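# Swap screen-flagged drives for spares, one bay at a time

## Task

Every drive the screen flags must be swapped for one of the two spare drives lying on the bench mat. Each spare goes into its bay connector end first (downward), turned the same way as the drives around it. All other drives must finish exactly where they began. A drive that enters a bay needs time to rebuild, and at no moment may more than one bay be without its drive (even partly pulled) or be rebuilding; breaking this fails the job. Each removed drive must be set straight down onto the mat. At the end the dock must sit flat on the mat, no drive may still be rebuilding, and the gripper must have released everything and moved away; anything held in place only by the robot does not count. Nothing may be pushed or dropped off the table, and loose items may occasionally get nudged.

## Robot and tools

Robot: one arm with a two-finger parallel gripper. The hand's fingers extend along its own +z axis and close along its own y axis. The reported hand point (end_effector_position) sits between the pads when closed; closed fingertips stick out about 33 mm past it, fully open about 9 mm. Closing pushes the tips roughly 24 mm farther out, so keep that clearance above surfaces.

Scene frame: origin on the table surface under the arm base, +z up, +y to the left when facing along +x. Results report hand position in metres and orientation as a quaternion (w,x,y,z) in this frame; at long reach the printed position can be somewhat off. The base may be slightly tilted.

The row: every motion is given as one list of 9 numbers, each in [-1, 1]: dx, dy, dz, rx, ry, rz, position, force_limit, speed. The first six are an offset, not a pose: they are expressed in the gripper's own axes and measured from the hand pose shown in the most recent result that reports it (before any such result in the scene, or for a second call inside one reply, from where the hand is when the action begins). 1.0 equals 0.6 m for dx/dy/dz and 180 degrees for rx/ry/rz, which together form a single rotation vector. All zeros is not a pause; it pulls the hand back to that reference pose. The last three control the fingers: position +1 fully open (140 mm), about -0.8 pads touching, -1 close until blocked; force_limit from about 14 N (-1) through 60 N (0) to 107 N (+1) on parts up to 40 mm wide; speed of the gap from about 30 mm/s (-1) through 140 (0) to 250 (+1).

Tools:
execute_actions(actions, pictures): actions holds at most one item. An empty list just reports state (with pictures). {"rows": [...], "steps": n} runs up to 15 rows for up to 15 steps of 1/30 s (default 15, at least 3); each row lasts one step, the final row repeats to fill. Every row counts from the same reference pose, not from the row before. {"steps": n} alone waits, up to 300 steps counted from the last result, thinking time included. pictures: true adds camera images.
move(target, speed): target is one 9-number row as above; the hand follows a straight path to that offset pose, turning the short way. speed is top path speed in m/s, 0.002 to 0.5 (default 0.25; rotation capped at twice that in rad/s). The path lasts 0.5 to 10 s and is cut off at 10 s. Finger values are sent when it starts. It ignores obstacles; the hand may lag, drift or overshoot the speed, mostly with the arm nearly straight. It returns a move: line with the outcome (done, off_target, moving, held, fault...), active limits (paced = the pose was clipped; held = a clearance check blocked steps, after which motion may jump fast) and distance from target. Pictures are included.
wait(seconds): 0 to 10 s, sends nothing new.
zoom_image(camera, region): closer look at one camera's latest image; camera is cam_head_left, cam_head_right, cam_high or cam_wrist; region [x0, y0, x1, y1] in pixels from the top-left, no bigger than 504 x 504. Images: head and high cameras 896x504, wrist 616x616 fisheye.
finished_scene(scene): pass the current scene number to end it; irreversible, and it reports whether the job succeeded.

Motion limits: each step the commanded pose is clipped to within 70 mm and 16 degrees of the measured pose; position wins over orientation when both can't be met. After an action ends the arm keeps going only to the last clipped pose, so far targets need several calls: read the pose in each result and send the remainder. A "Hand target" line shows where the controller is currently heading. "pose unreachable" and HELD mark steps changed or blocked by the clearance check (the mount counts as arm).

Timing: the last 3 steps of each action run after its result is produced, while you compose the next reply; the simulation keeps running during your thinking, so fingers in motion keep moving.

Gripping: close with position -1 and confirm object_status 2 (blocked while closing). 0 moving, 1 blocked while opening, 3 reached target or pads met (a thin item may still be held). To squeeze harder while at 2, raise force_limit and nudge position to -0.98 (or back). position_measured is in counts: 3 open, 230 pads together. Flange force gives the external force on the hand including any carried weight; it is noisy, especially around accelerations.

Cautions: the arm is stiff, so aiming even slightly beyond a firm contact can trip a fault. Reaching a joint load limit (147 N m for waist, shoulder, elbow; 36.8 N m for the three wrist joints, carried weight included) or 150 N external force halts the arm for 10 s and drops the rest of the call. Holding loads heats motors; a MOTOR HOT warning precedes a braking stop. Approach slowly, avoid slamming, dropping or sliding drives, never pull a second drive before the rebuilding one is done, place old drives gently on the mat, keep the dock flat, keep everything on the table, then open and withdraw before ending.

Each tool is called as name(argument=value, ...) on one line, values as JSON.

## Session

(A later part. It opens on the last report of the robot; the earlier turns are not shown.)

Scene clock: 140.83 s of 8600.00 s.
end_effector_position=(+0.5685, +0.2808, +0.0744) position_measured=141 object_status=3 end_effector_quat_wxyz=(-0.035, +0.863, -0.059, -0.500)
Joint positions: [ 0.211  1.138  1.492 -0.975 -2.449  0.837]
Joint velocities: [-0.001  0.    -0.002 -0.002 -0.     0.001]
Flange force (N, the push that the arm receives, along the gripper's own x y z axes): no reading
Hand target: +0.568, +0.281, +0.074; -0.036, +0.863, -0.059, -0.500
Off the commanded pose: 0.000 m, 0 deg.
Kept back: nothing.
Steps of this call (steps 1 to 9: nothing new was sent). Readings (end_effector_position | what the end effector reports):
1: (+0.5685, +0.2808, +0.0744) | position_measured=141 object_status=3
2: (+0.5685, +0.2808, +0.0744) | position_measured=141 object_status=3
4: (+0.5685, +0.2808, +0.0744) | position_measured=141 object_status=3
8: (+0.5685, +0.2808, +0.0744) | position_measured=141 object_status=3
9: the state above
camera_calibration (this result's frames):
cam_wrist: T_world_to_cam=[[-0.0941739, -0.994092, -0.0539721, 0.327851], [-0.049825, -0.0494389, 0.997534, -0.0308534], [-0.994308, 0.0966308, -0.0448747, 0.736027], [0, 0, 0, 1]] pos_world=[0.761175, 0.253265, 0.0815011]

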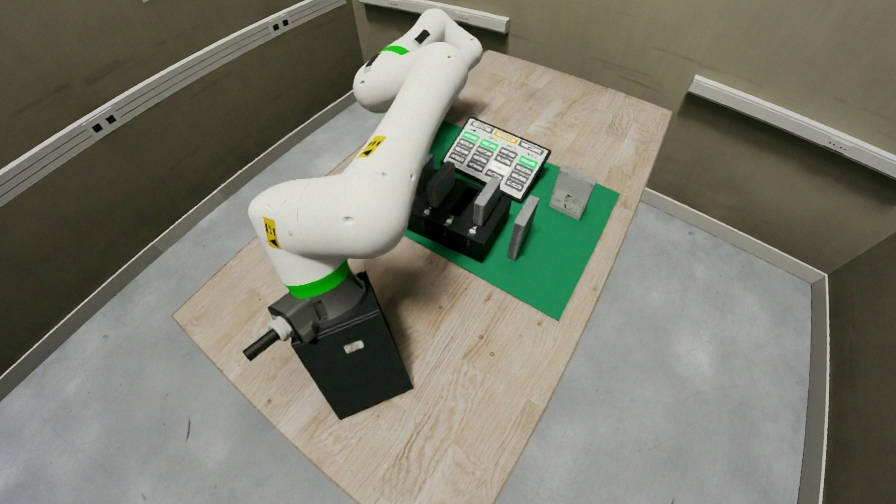

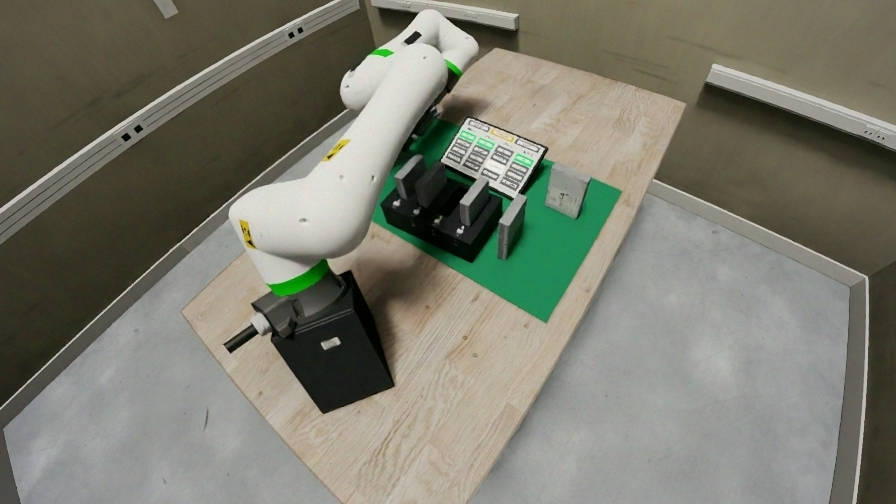

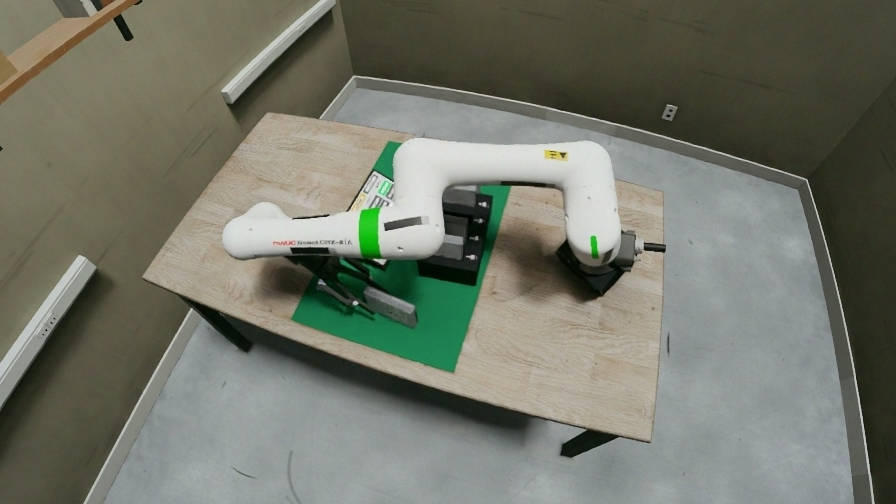

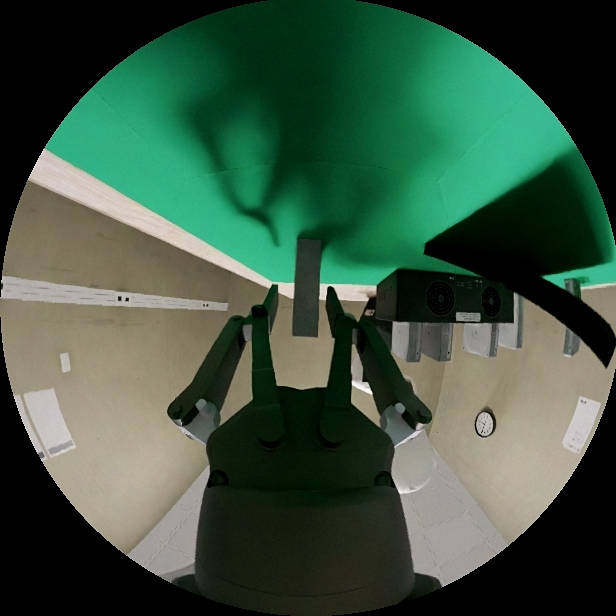

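move(target=[-0.021,0.005,0.036,0,0,0,-0.1,0.5,0], speed=0.05)

move(target=[0,0,0,0,0,0,-1,0.5,-0.5])

zoom_image(camera="cam_high", region=[280, 230, 460, 350])

Scene clock: 141.87 s of 8600.00 s.
end_effector_position=(+0.5433, +0.2811, +0.0745) position_measured=141 object_status=3 end_effector_quat_wxyz=(-0.035, +0.864, -0.059, -0.500)
Joint positions: [ 0.235  1.007  1.222 -0.863 -2.345  0.981]
Joint velocities: [ 0.    -0.001 -0.002  0.001  0.001  0.003]
Flange force (N, the push that the arm receives, along the gripper's own x y z axes): no reading
Hand target: +0.543, +0.281, +0.074; -0.035, +0.864, -0.059, -0.500
Off the commanded pose: 0.000 m, 0 deg.
Kept back: nothing.
move: done
camera_calibration (this result's frames):
cam_wrist: T_world_to_cam=[[-0.0940906, -0.994108, -0.0538227, 0.325748], [-0.0500888, -0.0492671, 0.997529, -0.0320776], [-0.994303, 0.096554, -0.0451581, 0.711049], [0, 0, 0, 1]] pos_world=[0.736041, 0.253594, 0.0816406]

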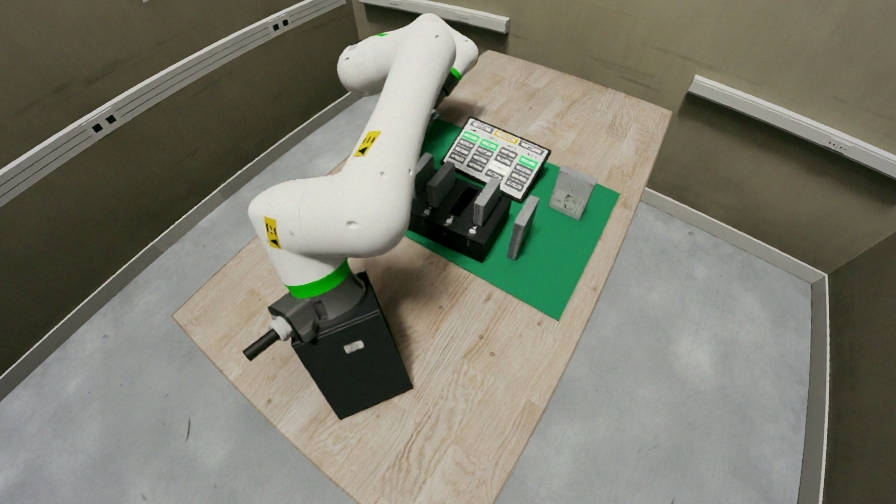

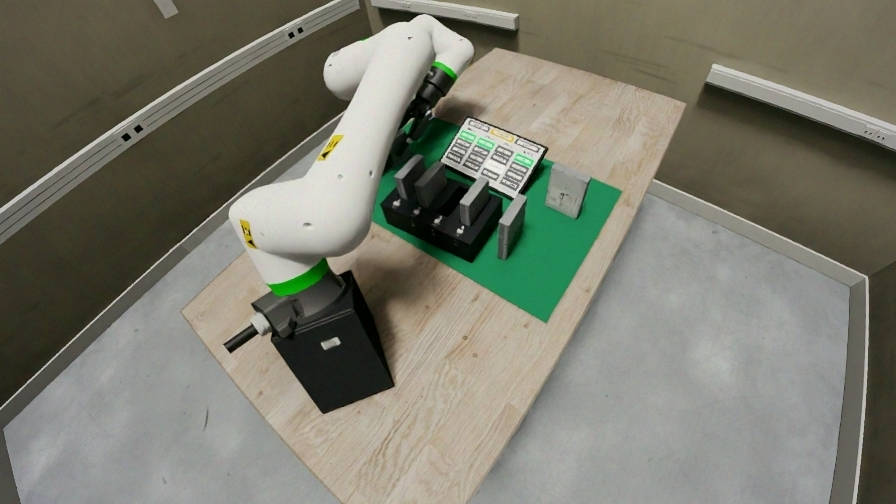

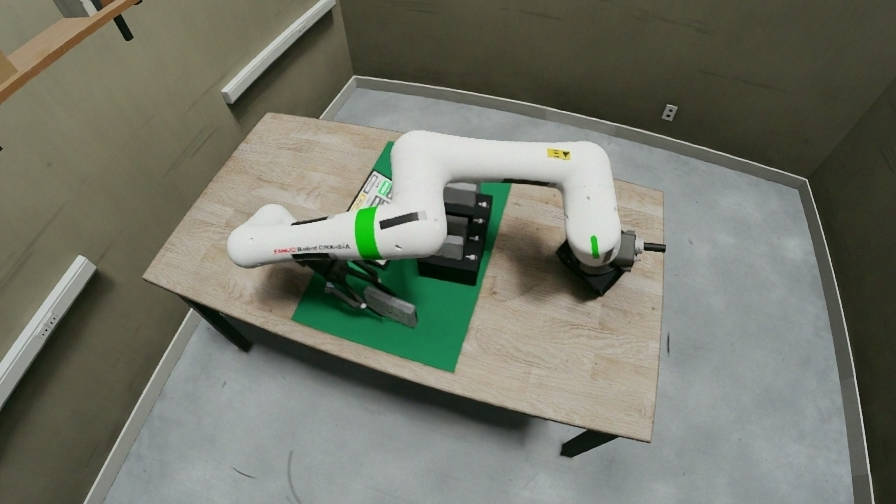

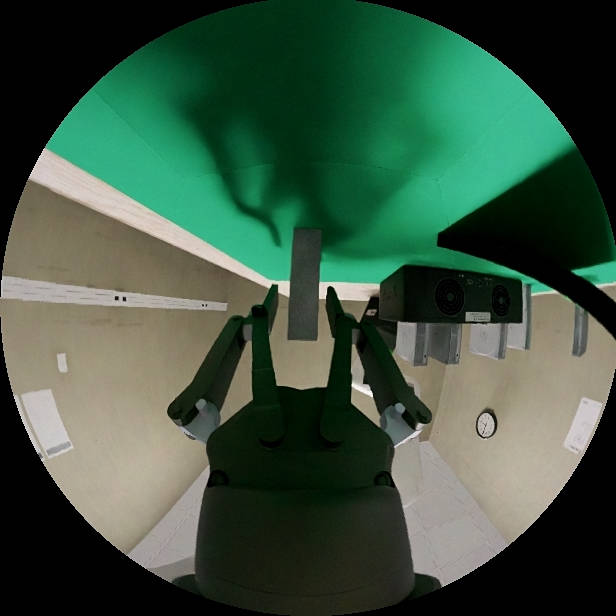

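Scene clock: 142.50 s of 8600.00 s.
end_effector_position=(+0.5433, +0.2811, +0.0745) position_measured=195 object_status=2 end_effector_quat_wxyz=(-0.035, +0.864, -0.059, -0.500)
Joint positions: [ 0.235  1.007  1.222 -0.863 -2.345  0.981]
Joint velocities: [ 0.    -0.001 -0.    -0.    -0.    -0.   ]
Flange force (N, the push that the arm receives, along the gripper's own x y z axes): no reading
Hand target: +0.543, +0.281, +0.074; -0.035, +0.864, -0.059, -0.500
Off the commanded pose: 0.000 m, 0 deg.
Kept back: nothing.
move: done
camera_calibration (this result's frames):
cam_wrist: T_world_to_cam=[[-0.0940924, -0.994108, -0.0538141, 0.325746], [-0.0501029, -0.049257, 0.997529, -0.0320771], [-0.994302, 0.0965561, -0.0451729, 0.711046], [0, 0, 0, 1]] pos_world=[0.736038, 0.253591, 0.0816476]

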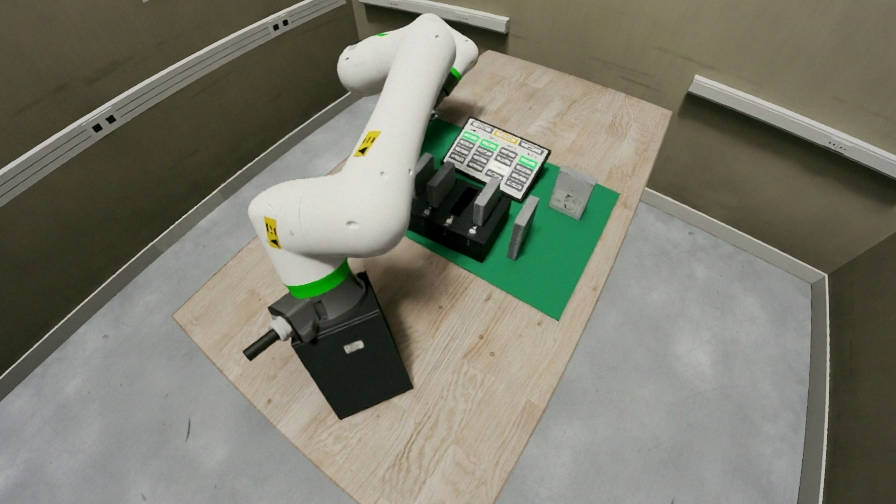

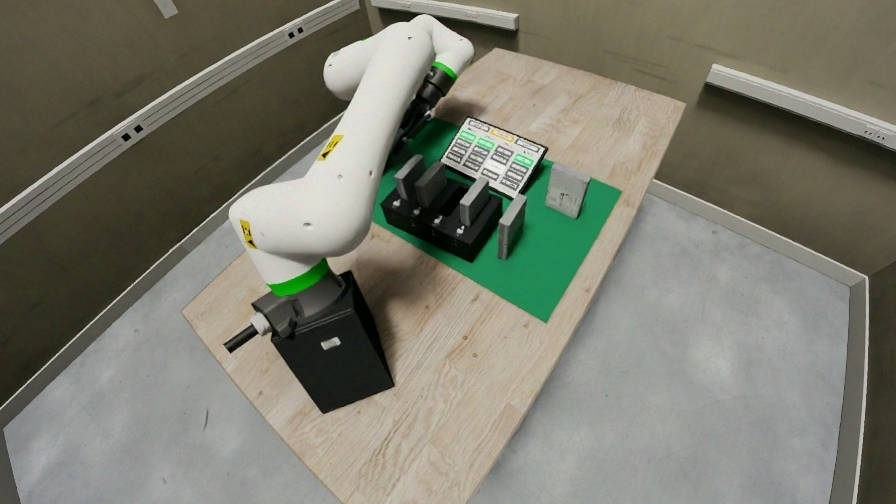

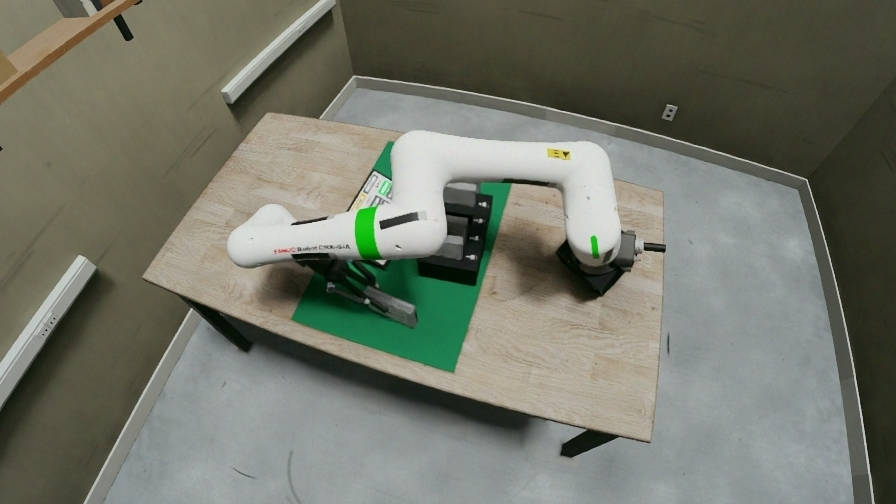

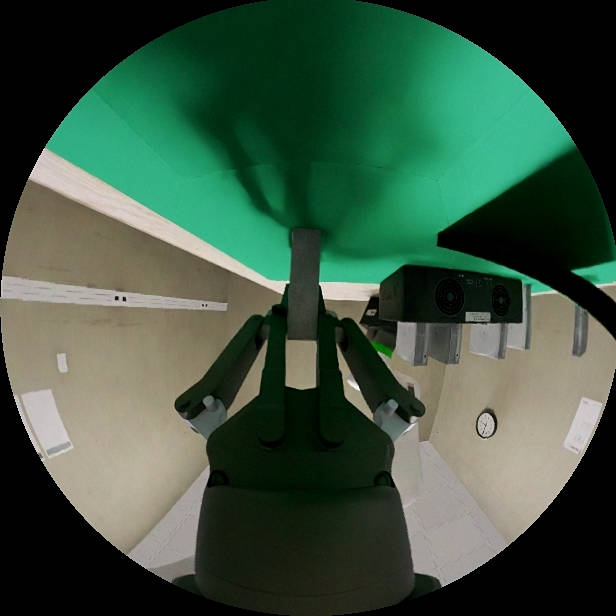

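Region (280, 230, 460, 350) of cam_high's 896x504 image, scaled by 2.800, with more detail than that image has.

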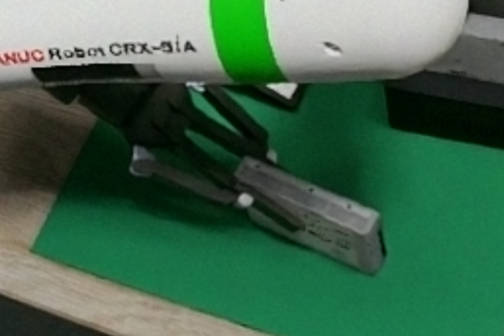

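move(target=[-0.1,0,-0.03,0,0,0,-1,0.5,0], speed=0.1)

move(target=[-0.32,0,-0.07,0,0.5,0,-1,0.5,0], speed=0.2)

Scene clock: 144.57 s of 8600.00 s.
end_effector_position=(+0.5293, +0.2830, +0.1354) position_measured=195 object_status=2 end_effector_quat_wxyz=(-0.035, +0.864, -0.059, -0.500)
Joint positions: [ 0.215  0.872  1.099 -0.864 -2.368  0.984]
Joint velocities: [ 0.001 -0.001 -0.    -0.    -0.001 -0.001]
Flange force (N, the push that the arm receives, along the gripper's own x y z axes): no reading
Hand target: +0.529, +0.283, +0.135; -0.035, +0.864, -0.059, -0.500
Off the commanded pose: 0.000 m, 0 deg.
Kept back: nothing.
move: done
camera_calibration (this result's frames):
cam_wrist: T_world_to_cam=[[-0.0940664, -0.994112, -0.0537821, 0.32955], [-0.0500688, -0.0492294, 0.997532, -0.0935377], [-0.994306, 0.096527, -0.0451431, 0.699652], [0, 0, 0, 1]] pos_world=[0.721985, 0.25547, 0.142615]

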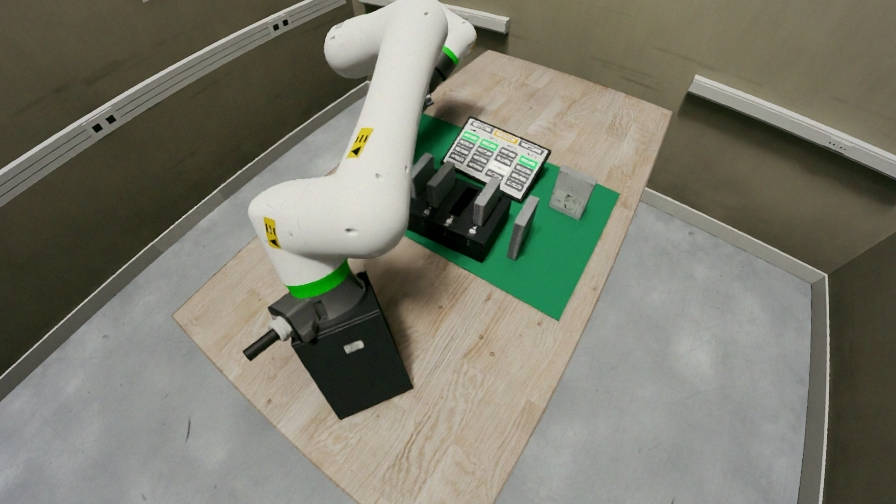

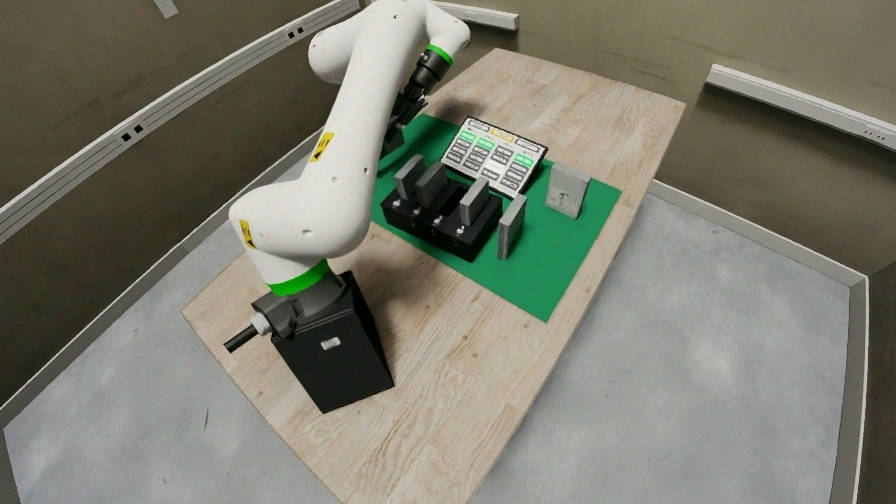

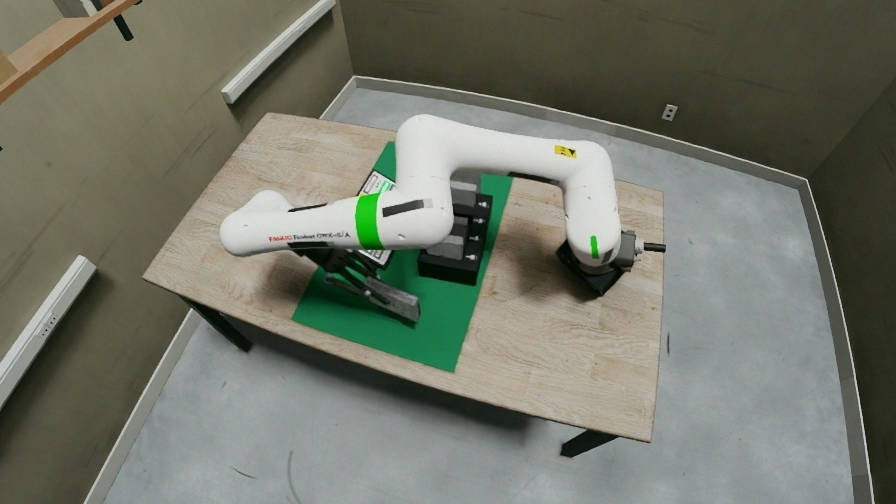

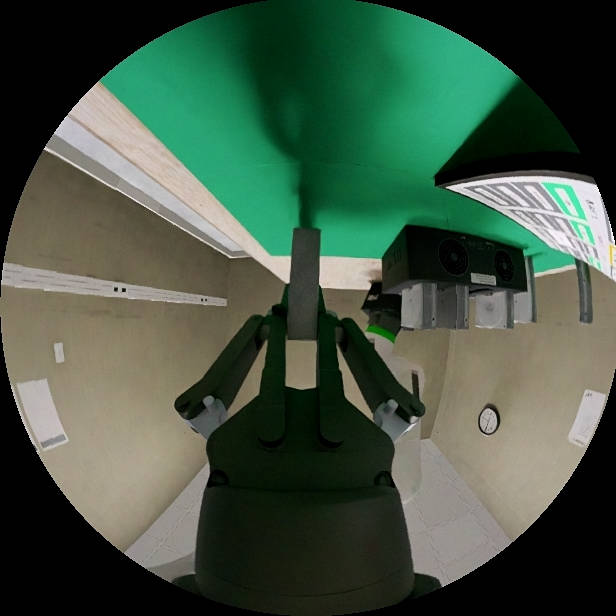

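Scene clock: 148.97 s of 8600.00 s.
end_effector_position=(+0.4706, +0.2905, +0.3232) position_measured=195 object_status=2 end_effector_quat_wxyz=(+0.015, +0.964, -0.067, +0.255)
Joint positions: [ 1.117 -0.79  -0.621  0.617 -1.133  0.061]
Joint velocities: [ 0.002  0.    -0.001  0.002 -0.001 -0.001]
Flange force (N, the push that the arm receives, along the gripper's own x y z axes): no reading
Hand target: +0.471, +0.291, +0.323; +0.015, +0.964, -0.067, +0.255
Off the commanded pose: 0.001 m, 0 deg.
Kept back: nothing.
move: done
camera_calibration (this result's frames):
cam_wrist: T_world_to_cam=[[-0.0846201, -0.995701, 0.0376772, 0.308083], [-0.995796, 0.083176, -0.0383781, 0.457953], [0.0350793, -0.0407663, -0.998553, 0.512672], [0, 0, 0, 1]] pos_world=[0.464113, 0.289568, 0.517898]

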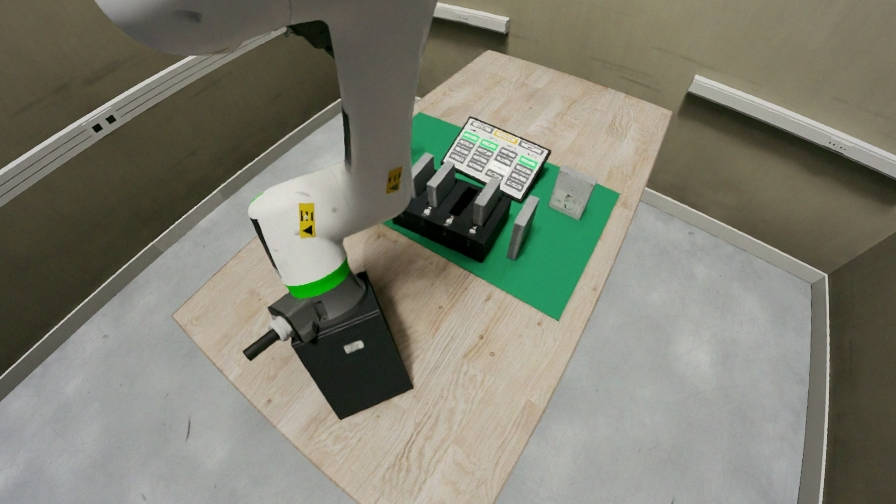

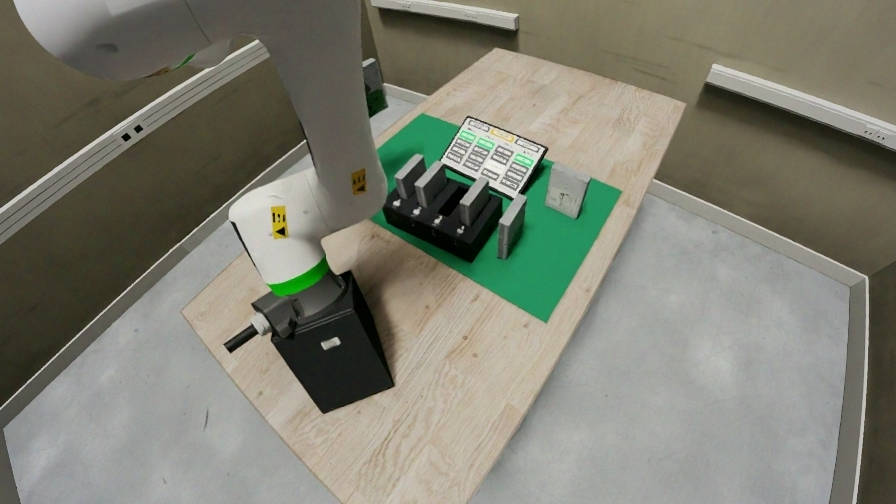

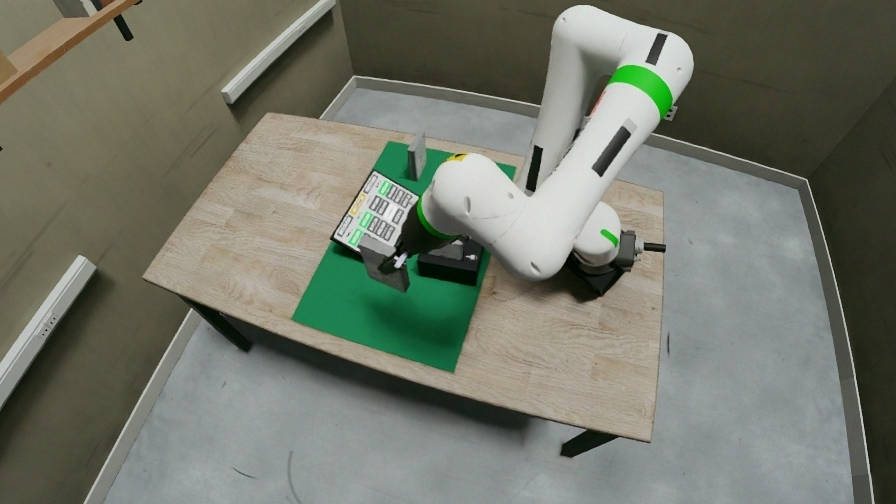

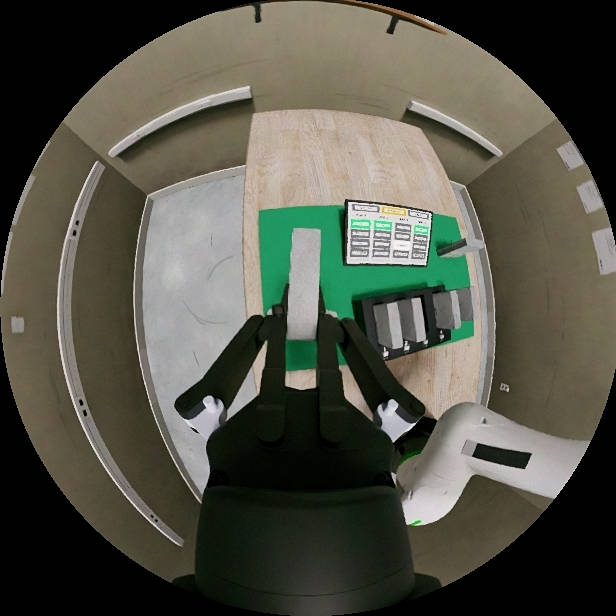

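move(target=[-0.0237,0.563,-0.0137,0.035,0.002,-0.0606,-1,0.5,0], speed=0.1)

Scene clock: 153.07 s of 8600.00 s.
end_effector_position=(+0.4096, -0.0430, +0.3240) position_measured=195 object_status=2 end_effector_quat_wxyz=(-0.010, +0.965, +0.040, +0.261)
Joint positions: [-0.945 -0.383 -0.42  -0.916 -1.41   2.542]
Joint velocities: [-0.     0.001 -0.001 -0.    -0.001  0.001]
Flange force (N, the push that the arm receives, along the gripper's own x y z axes): [-2.9 -1.2 4.9]
Hand target: +0.410, -0.043, +0.324; -0.010, +0.965, +0.040, +0.261
Off the commanded pose: 0.003 m, 1 deg.
Kept back: nothing.
move: done
camera_calibration (this result's frames):
cam_wrist: T_world_to_cam=[[0.133246, -0.989986, 0.0466086, -0.121119], [-0.989564, -0.135497, -0.0490192, 0.416527], [0.0548437, -0.0395906, -0.99771, 0.493652], [0, 0, 0, 1]] pos_world=[0.401245, -0.0439241, 0.518585]

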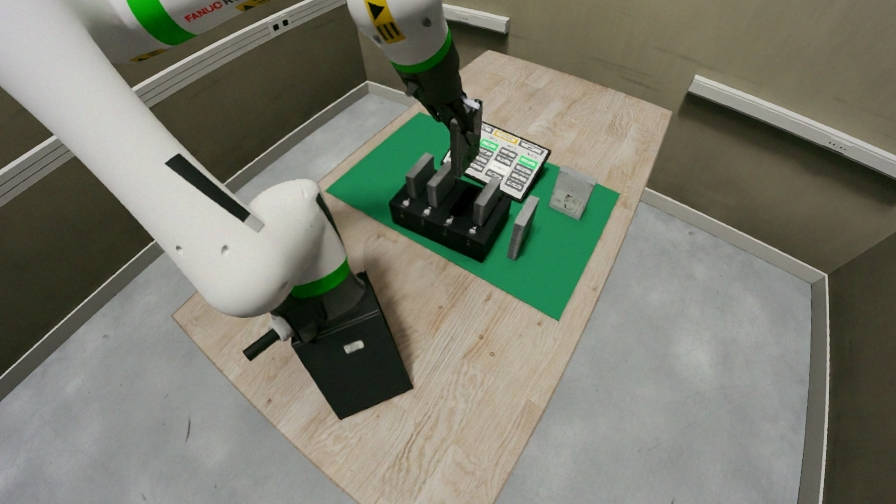

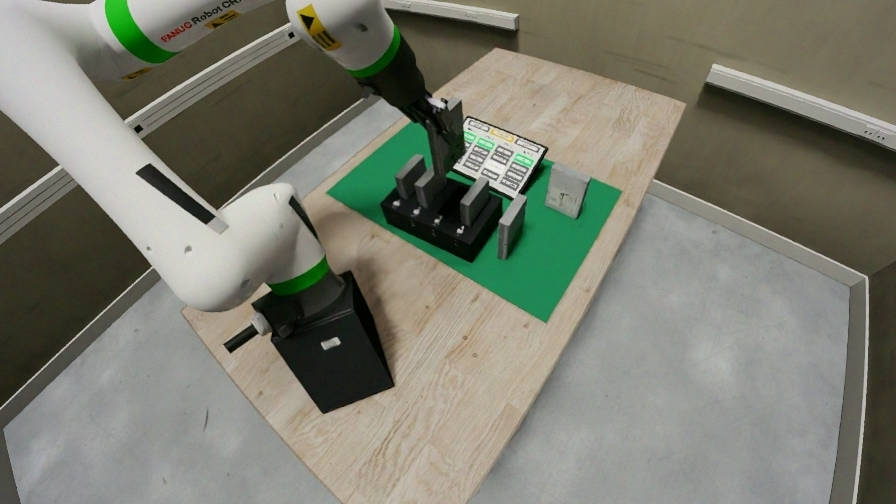

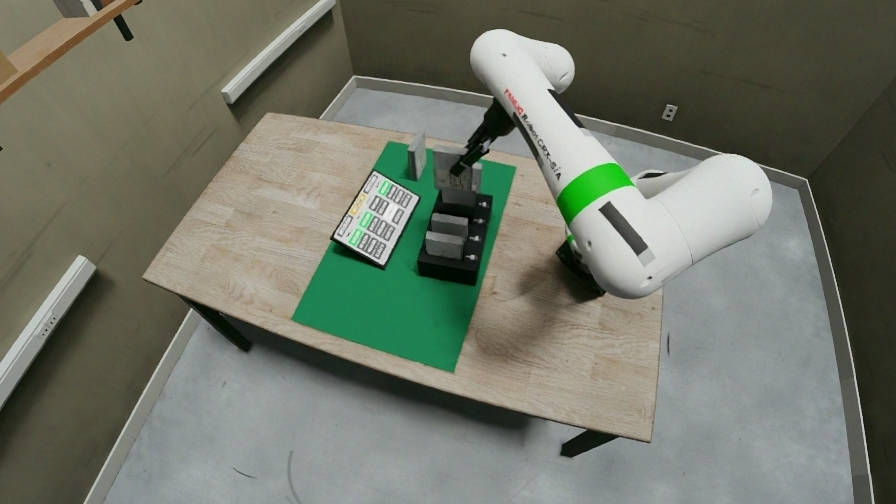

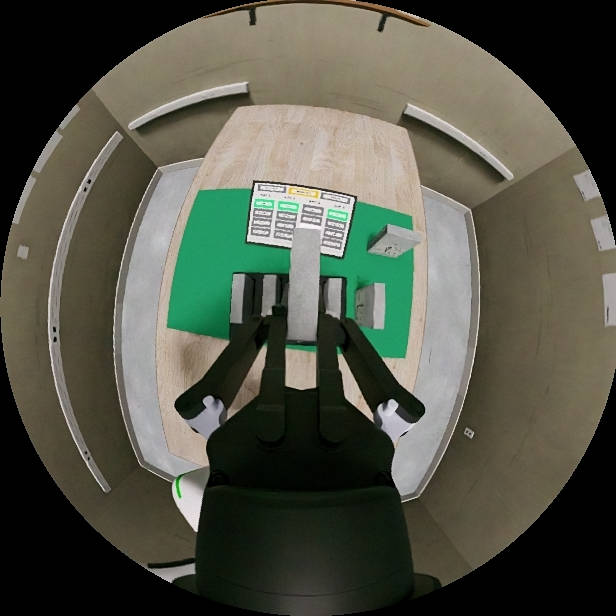

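move(target=[-0.0905,-0.001,0.150,0,-0.0015,0,-1,0.5,0], speed=0.07)

zoom_image(camera="cam_wrist", region=[180, 200, 430, 380])

zoom_image(camera="cam_head_left", region=[380, 110, 540, 270])

zoom_image(camera="cam_high", region=[390, 130, 540, 290])

Scene clock: 155.10 s of 8600.00 s.
end_effector_position=(+0.4077, -0.0428, +0.2189) position_measured=195 object_status=2 end_effector_quat_wxyz=(-0.010, +0.965, +0.040, +0.259)
Joint positions: [-0.773 -0.358 -0.617 -0.962 -1.143  2.621]
Joint velocities: [ 0.001  0.001  0.     0.    -0.    -0.002]
Flange force (N, the push that the arm receives, along the gripper's own x y z axes): [1.2 -6.2 8.4]
Hand target: +0.408, -0.043, +0.219; -0.010, +0.965, +0.040, +0.259
Off the commanded pose: 0.000 m, 0 deg.
Kept back: nothing.
move: done
camera_calibration (this result's frames):
cam_wrist: T_world_to_cam=[[0.133011, -0.990038, 0.0461822, -0.115532], [-0.989842, -0.135057, -0.0444131, 0.408585], [0.0502079, -0.0398057, -0.997945, 0.390881], [0, 0, 0, 1]] pos_world=[0.400177, -0.0436397, 0.41356]

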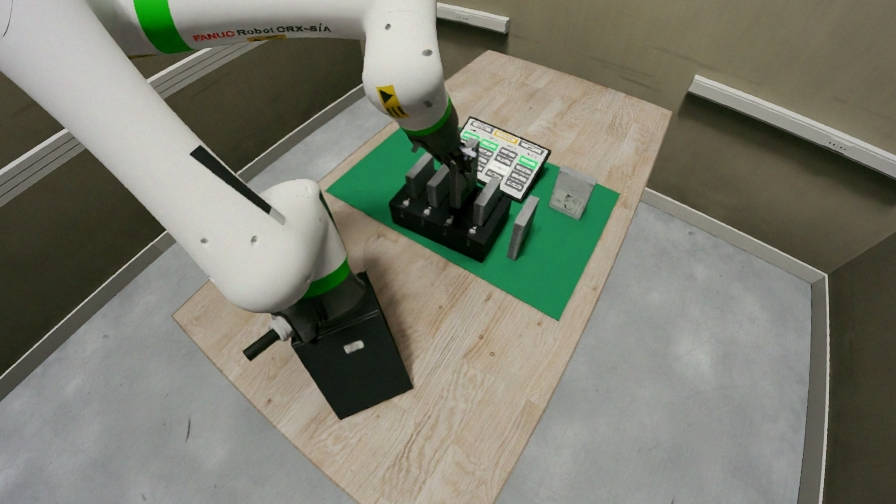

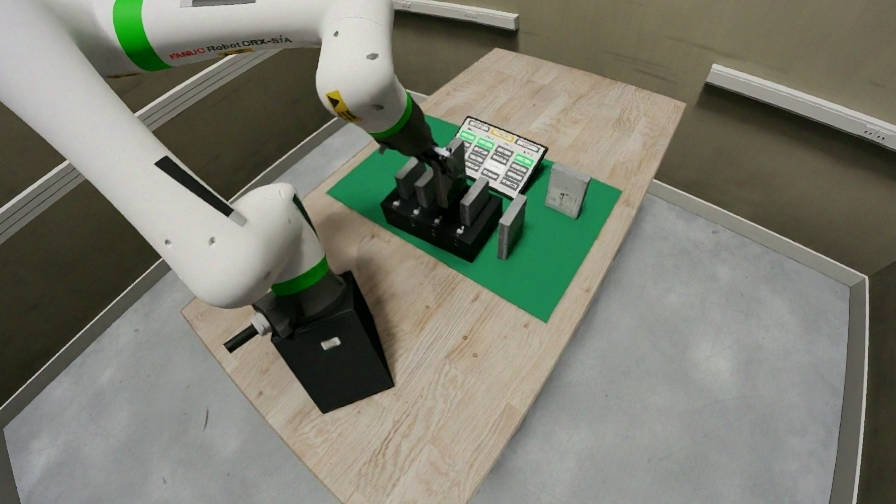

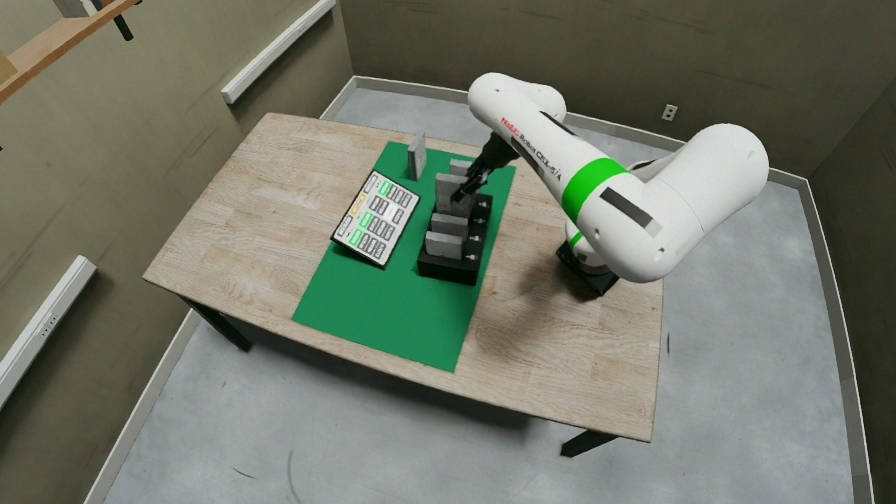

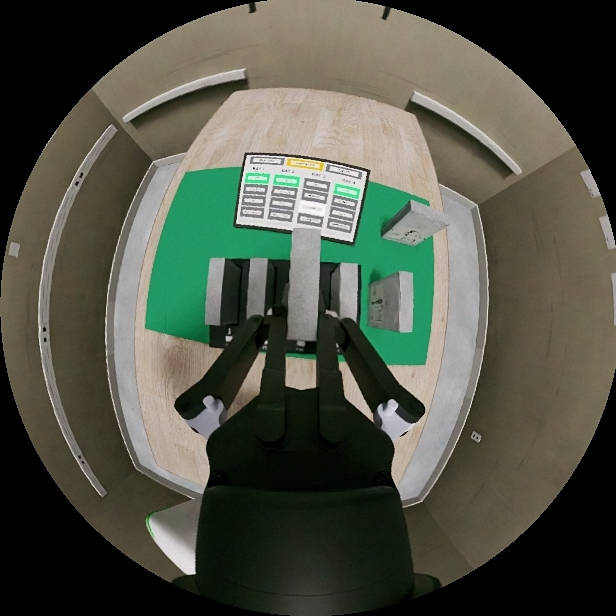

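Region (180, 200, 430, 380) of cam_wrist's 616x616 image, scaled by 2.016, with more detail than that image has; it fills the top 363 rows of this view, and the rest is white.

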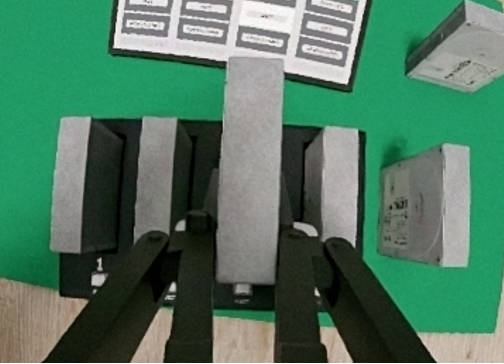

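Region (380, 110, 540, 270) of cam_head_left's 896x504 image, scaled by 3.150, with more detail than that image has.

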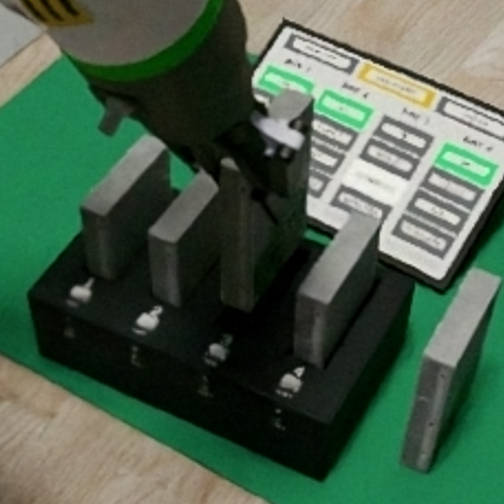

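Region (390, 130, 540, 290) of cam_high's 896x504 image, scaled by 3.150, with more detail than that image has; it fills the left 472 columns of this view, and the rest is white.

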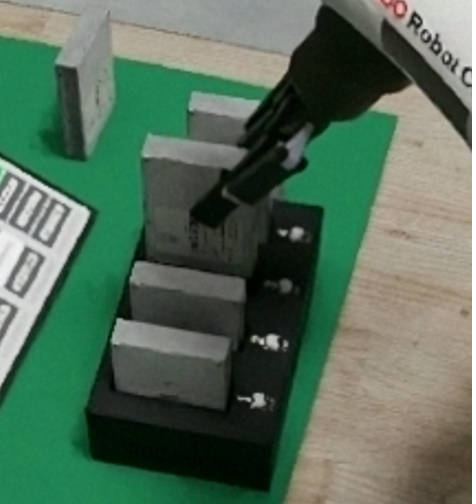

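move(target=[-0.016,0,0.0215,0,0,0,-1,0.5,0], speed=0.02)

zoom_image(camera="cam_head_left", region=[400, 150, 520, 250])

Scene clock: 156.37 s of 8600.00 s.
end_effector_position=(+0.4057, -0.0430, +0.2030) position_measured=195 object_status=2 end_effector_quat_wxyz=(-0.009, +0.965, +0.040, +0.259)
Joint positions: [-0.753 -0.346 -0.644 -0.977 -1.105  2.645]
Joint velocities: [ 0.001 -0.    -0.     0.    -0.     0.001]
Flange force (N, the push that the arm receives, along the gripper's own x y z axes): [-0.1 -2.1 5.1]
Hand target: +0.406, -0.043, +0.203; -0.009, +0.965, +0.040, +0.259
Off the commanded pose: 0.000 m, 0 deg.
Kept back: nothing.
move: done
camera_calibration (this result's frames):
cam_wrist: T_world_to_cam=[[0.132934, -0.990047, 0.0462002, -0.114713], [-0.989854, -0.134979, -0.0443811, 0.405952], [0.0501754, -0.0398316, -0.997946, 0.375052], [0, 0, 0, 1]] pos_world=[0.398264, -0.0438375, 0.397598]

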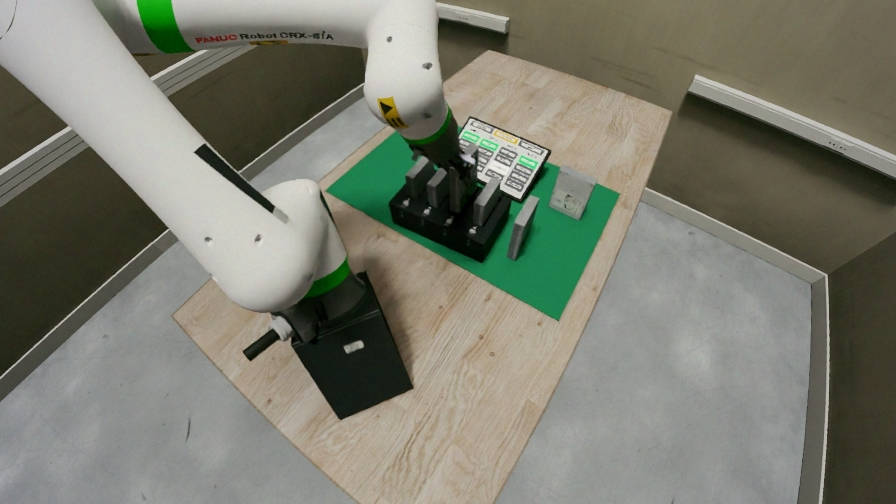

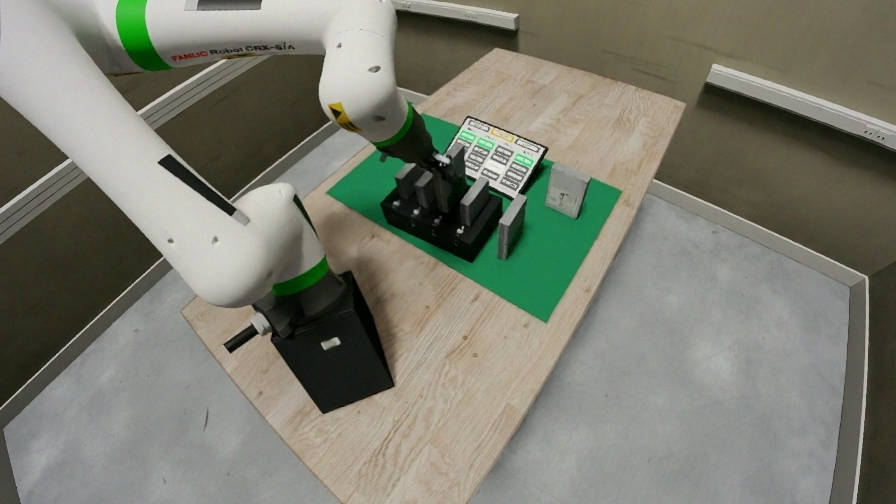

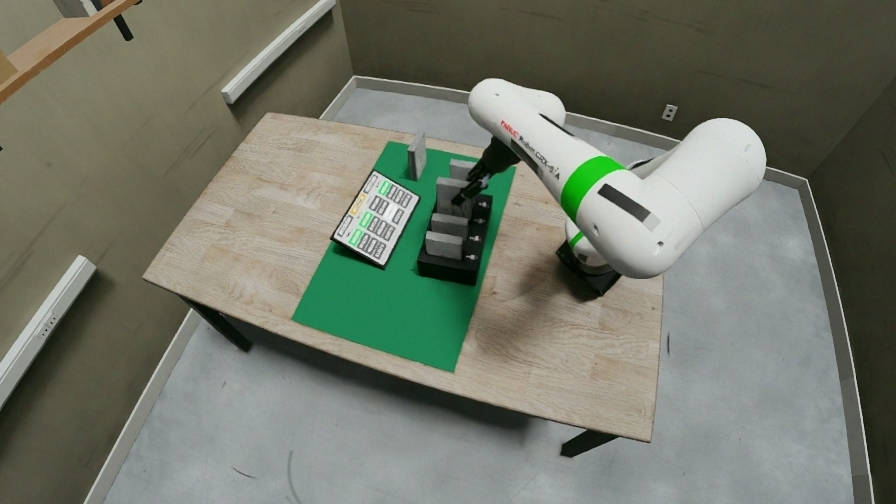

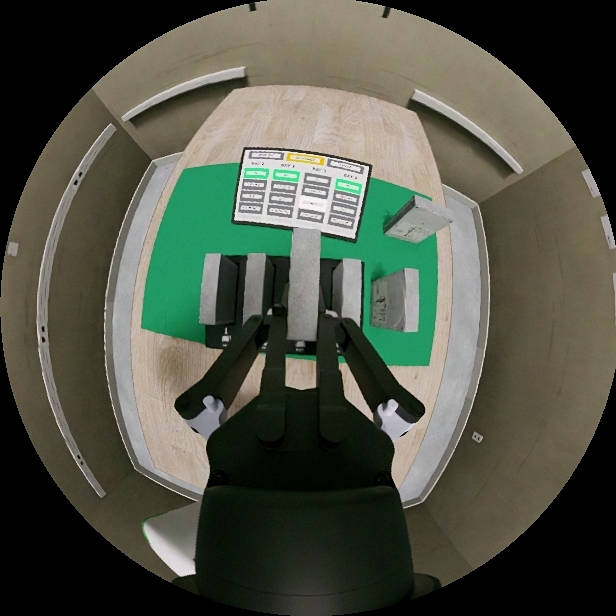

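Region (400, 150, 520, 250) of cam_head_left's 896x504 image, scaled by 4.200, with more detail than that image has.

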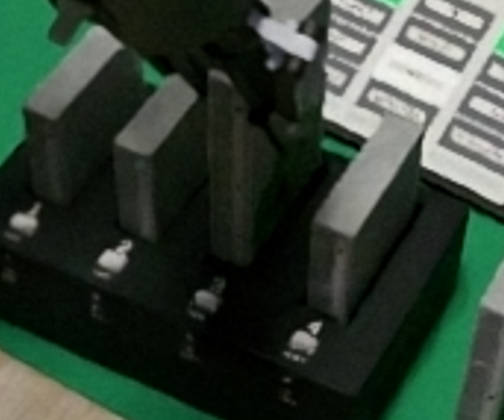

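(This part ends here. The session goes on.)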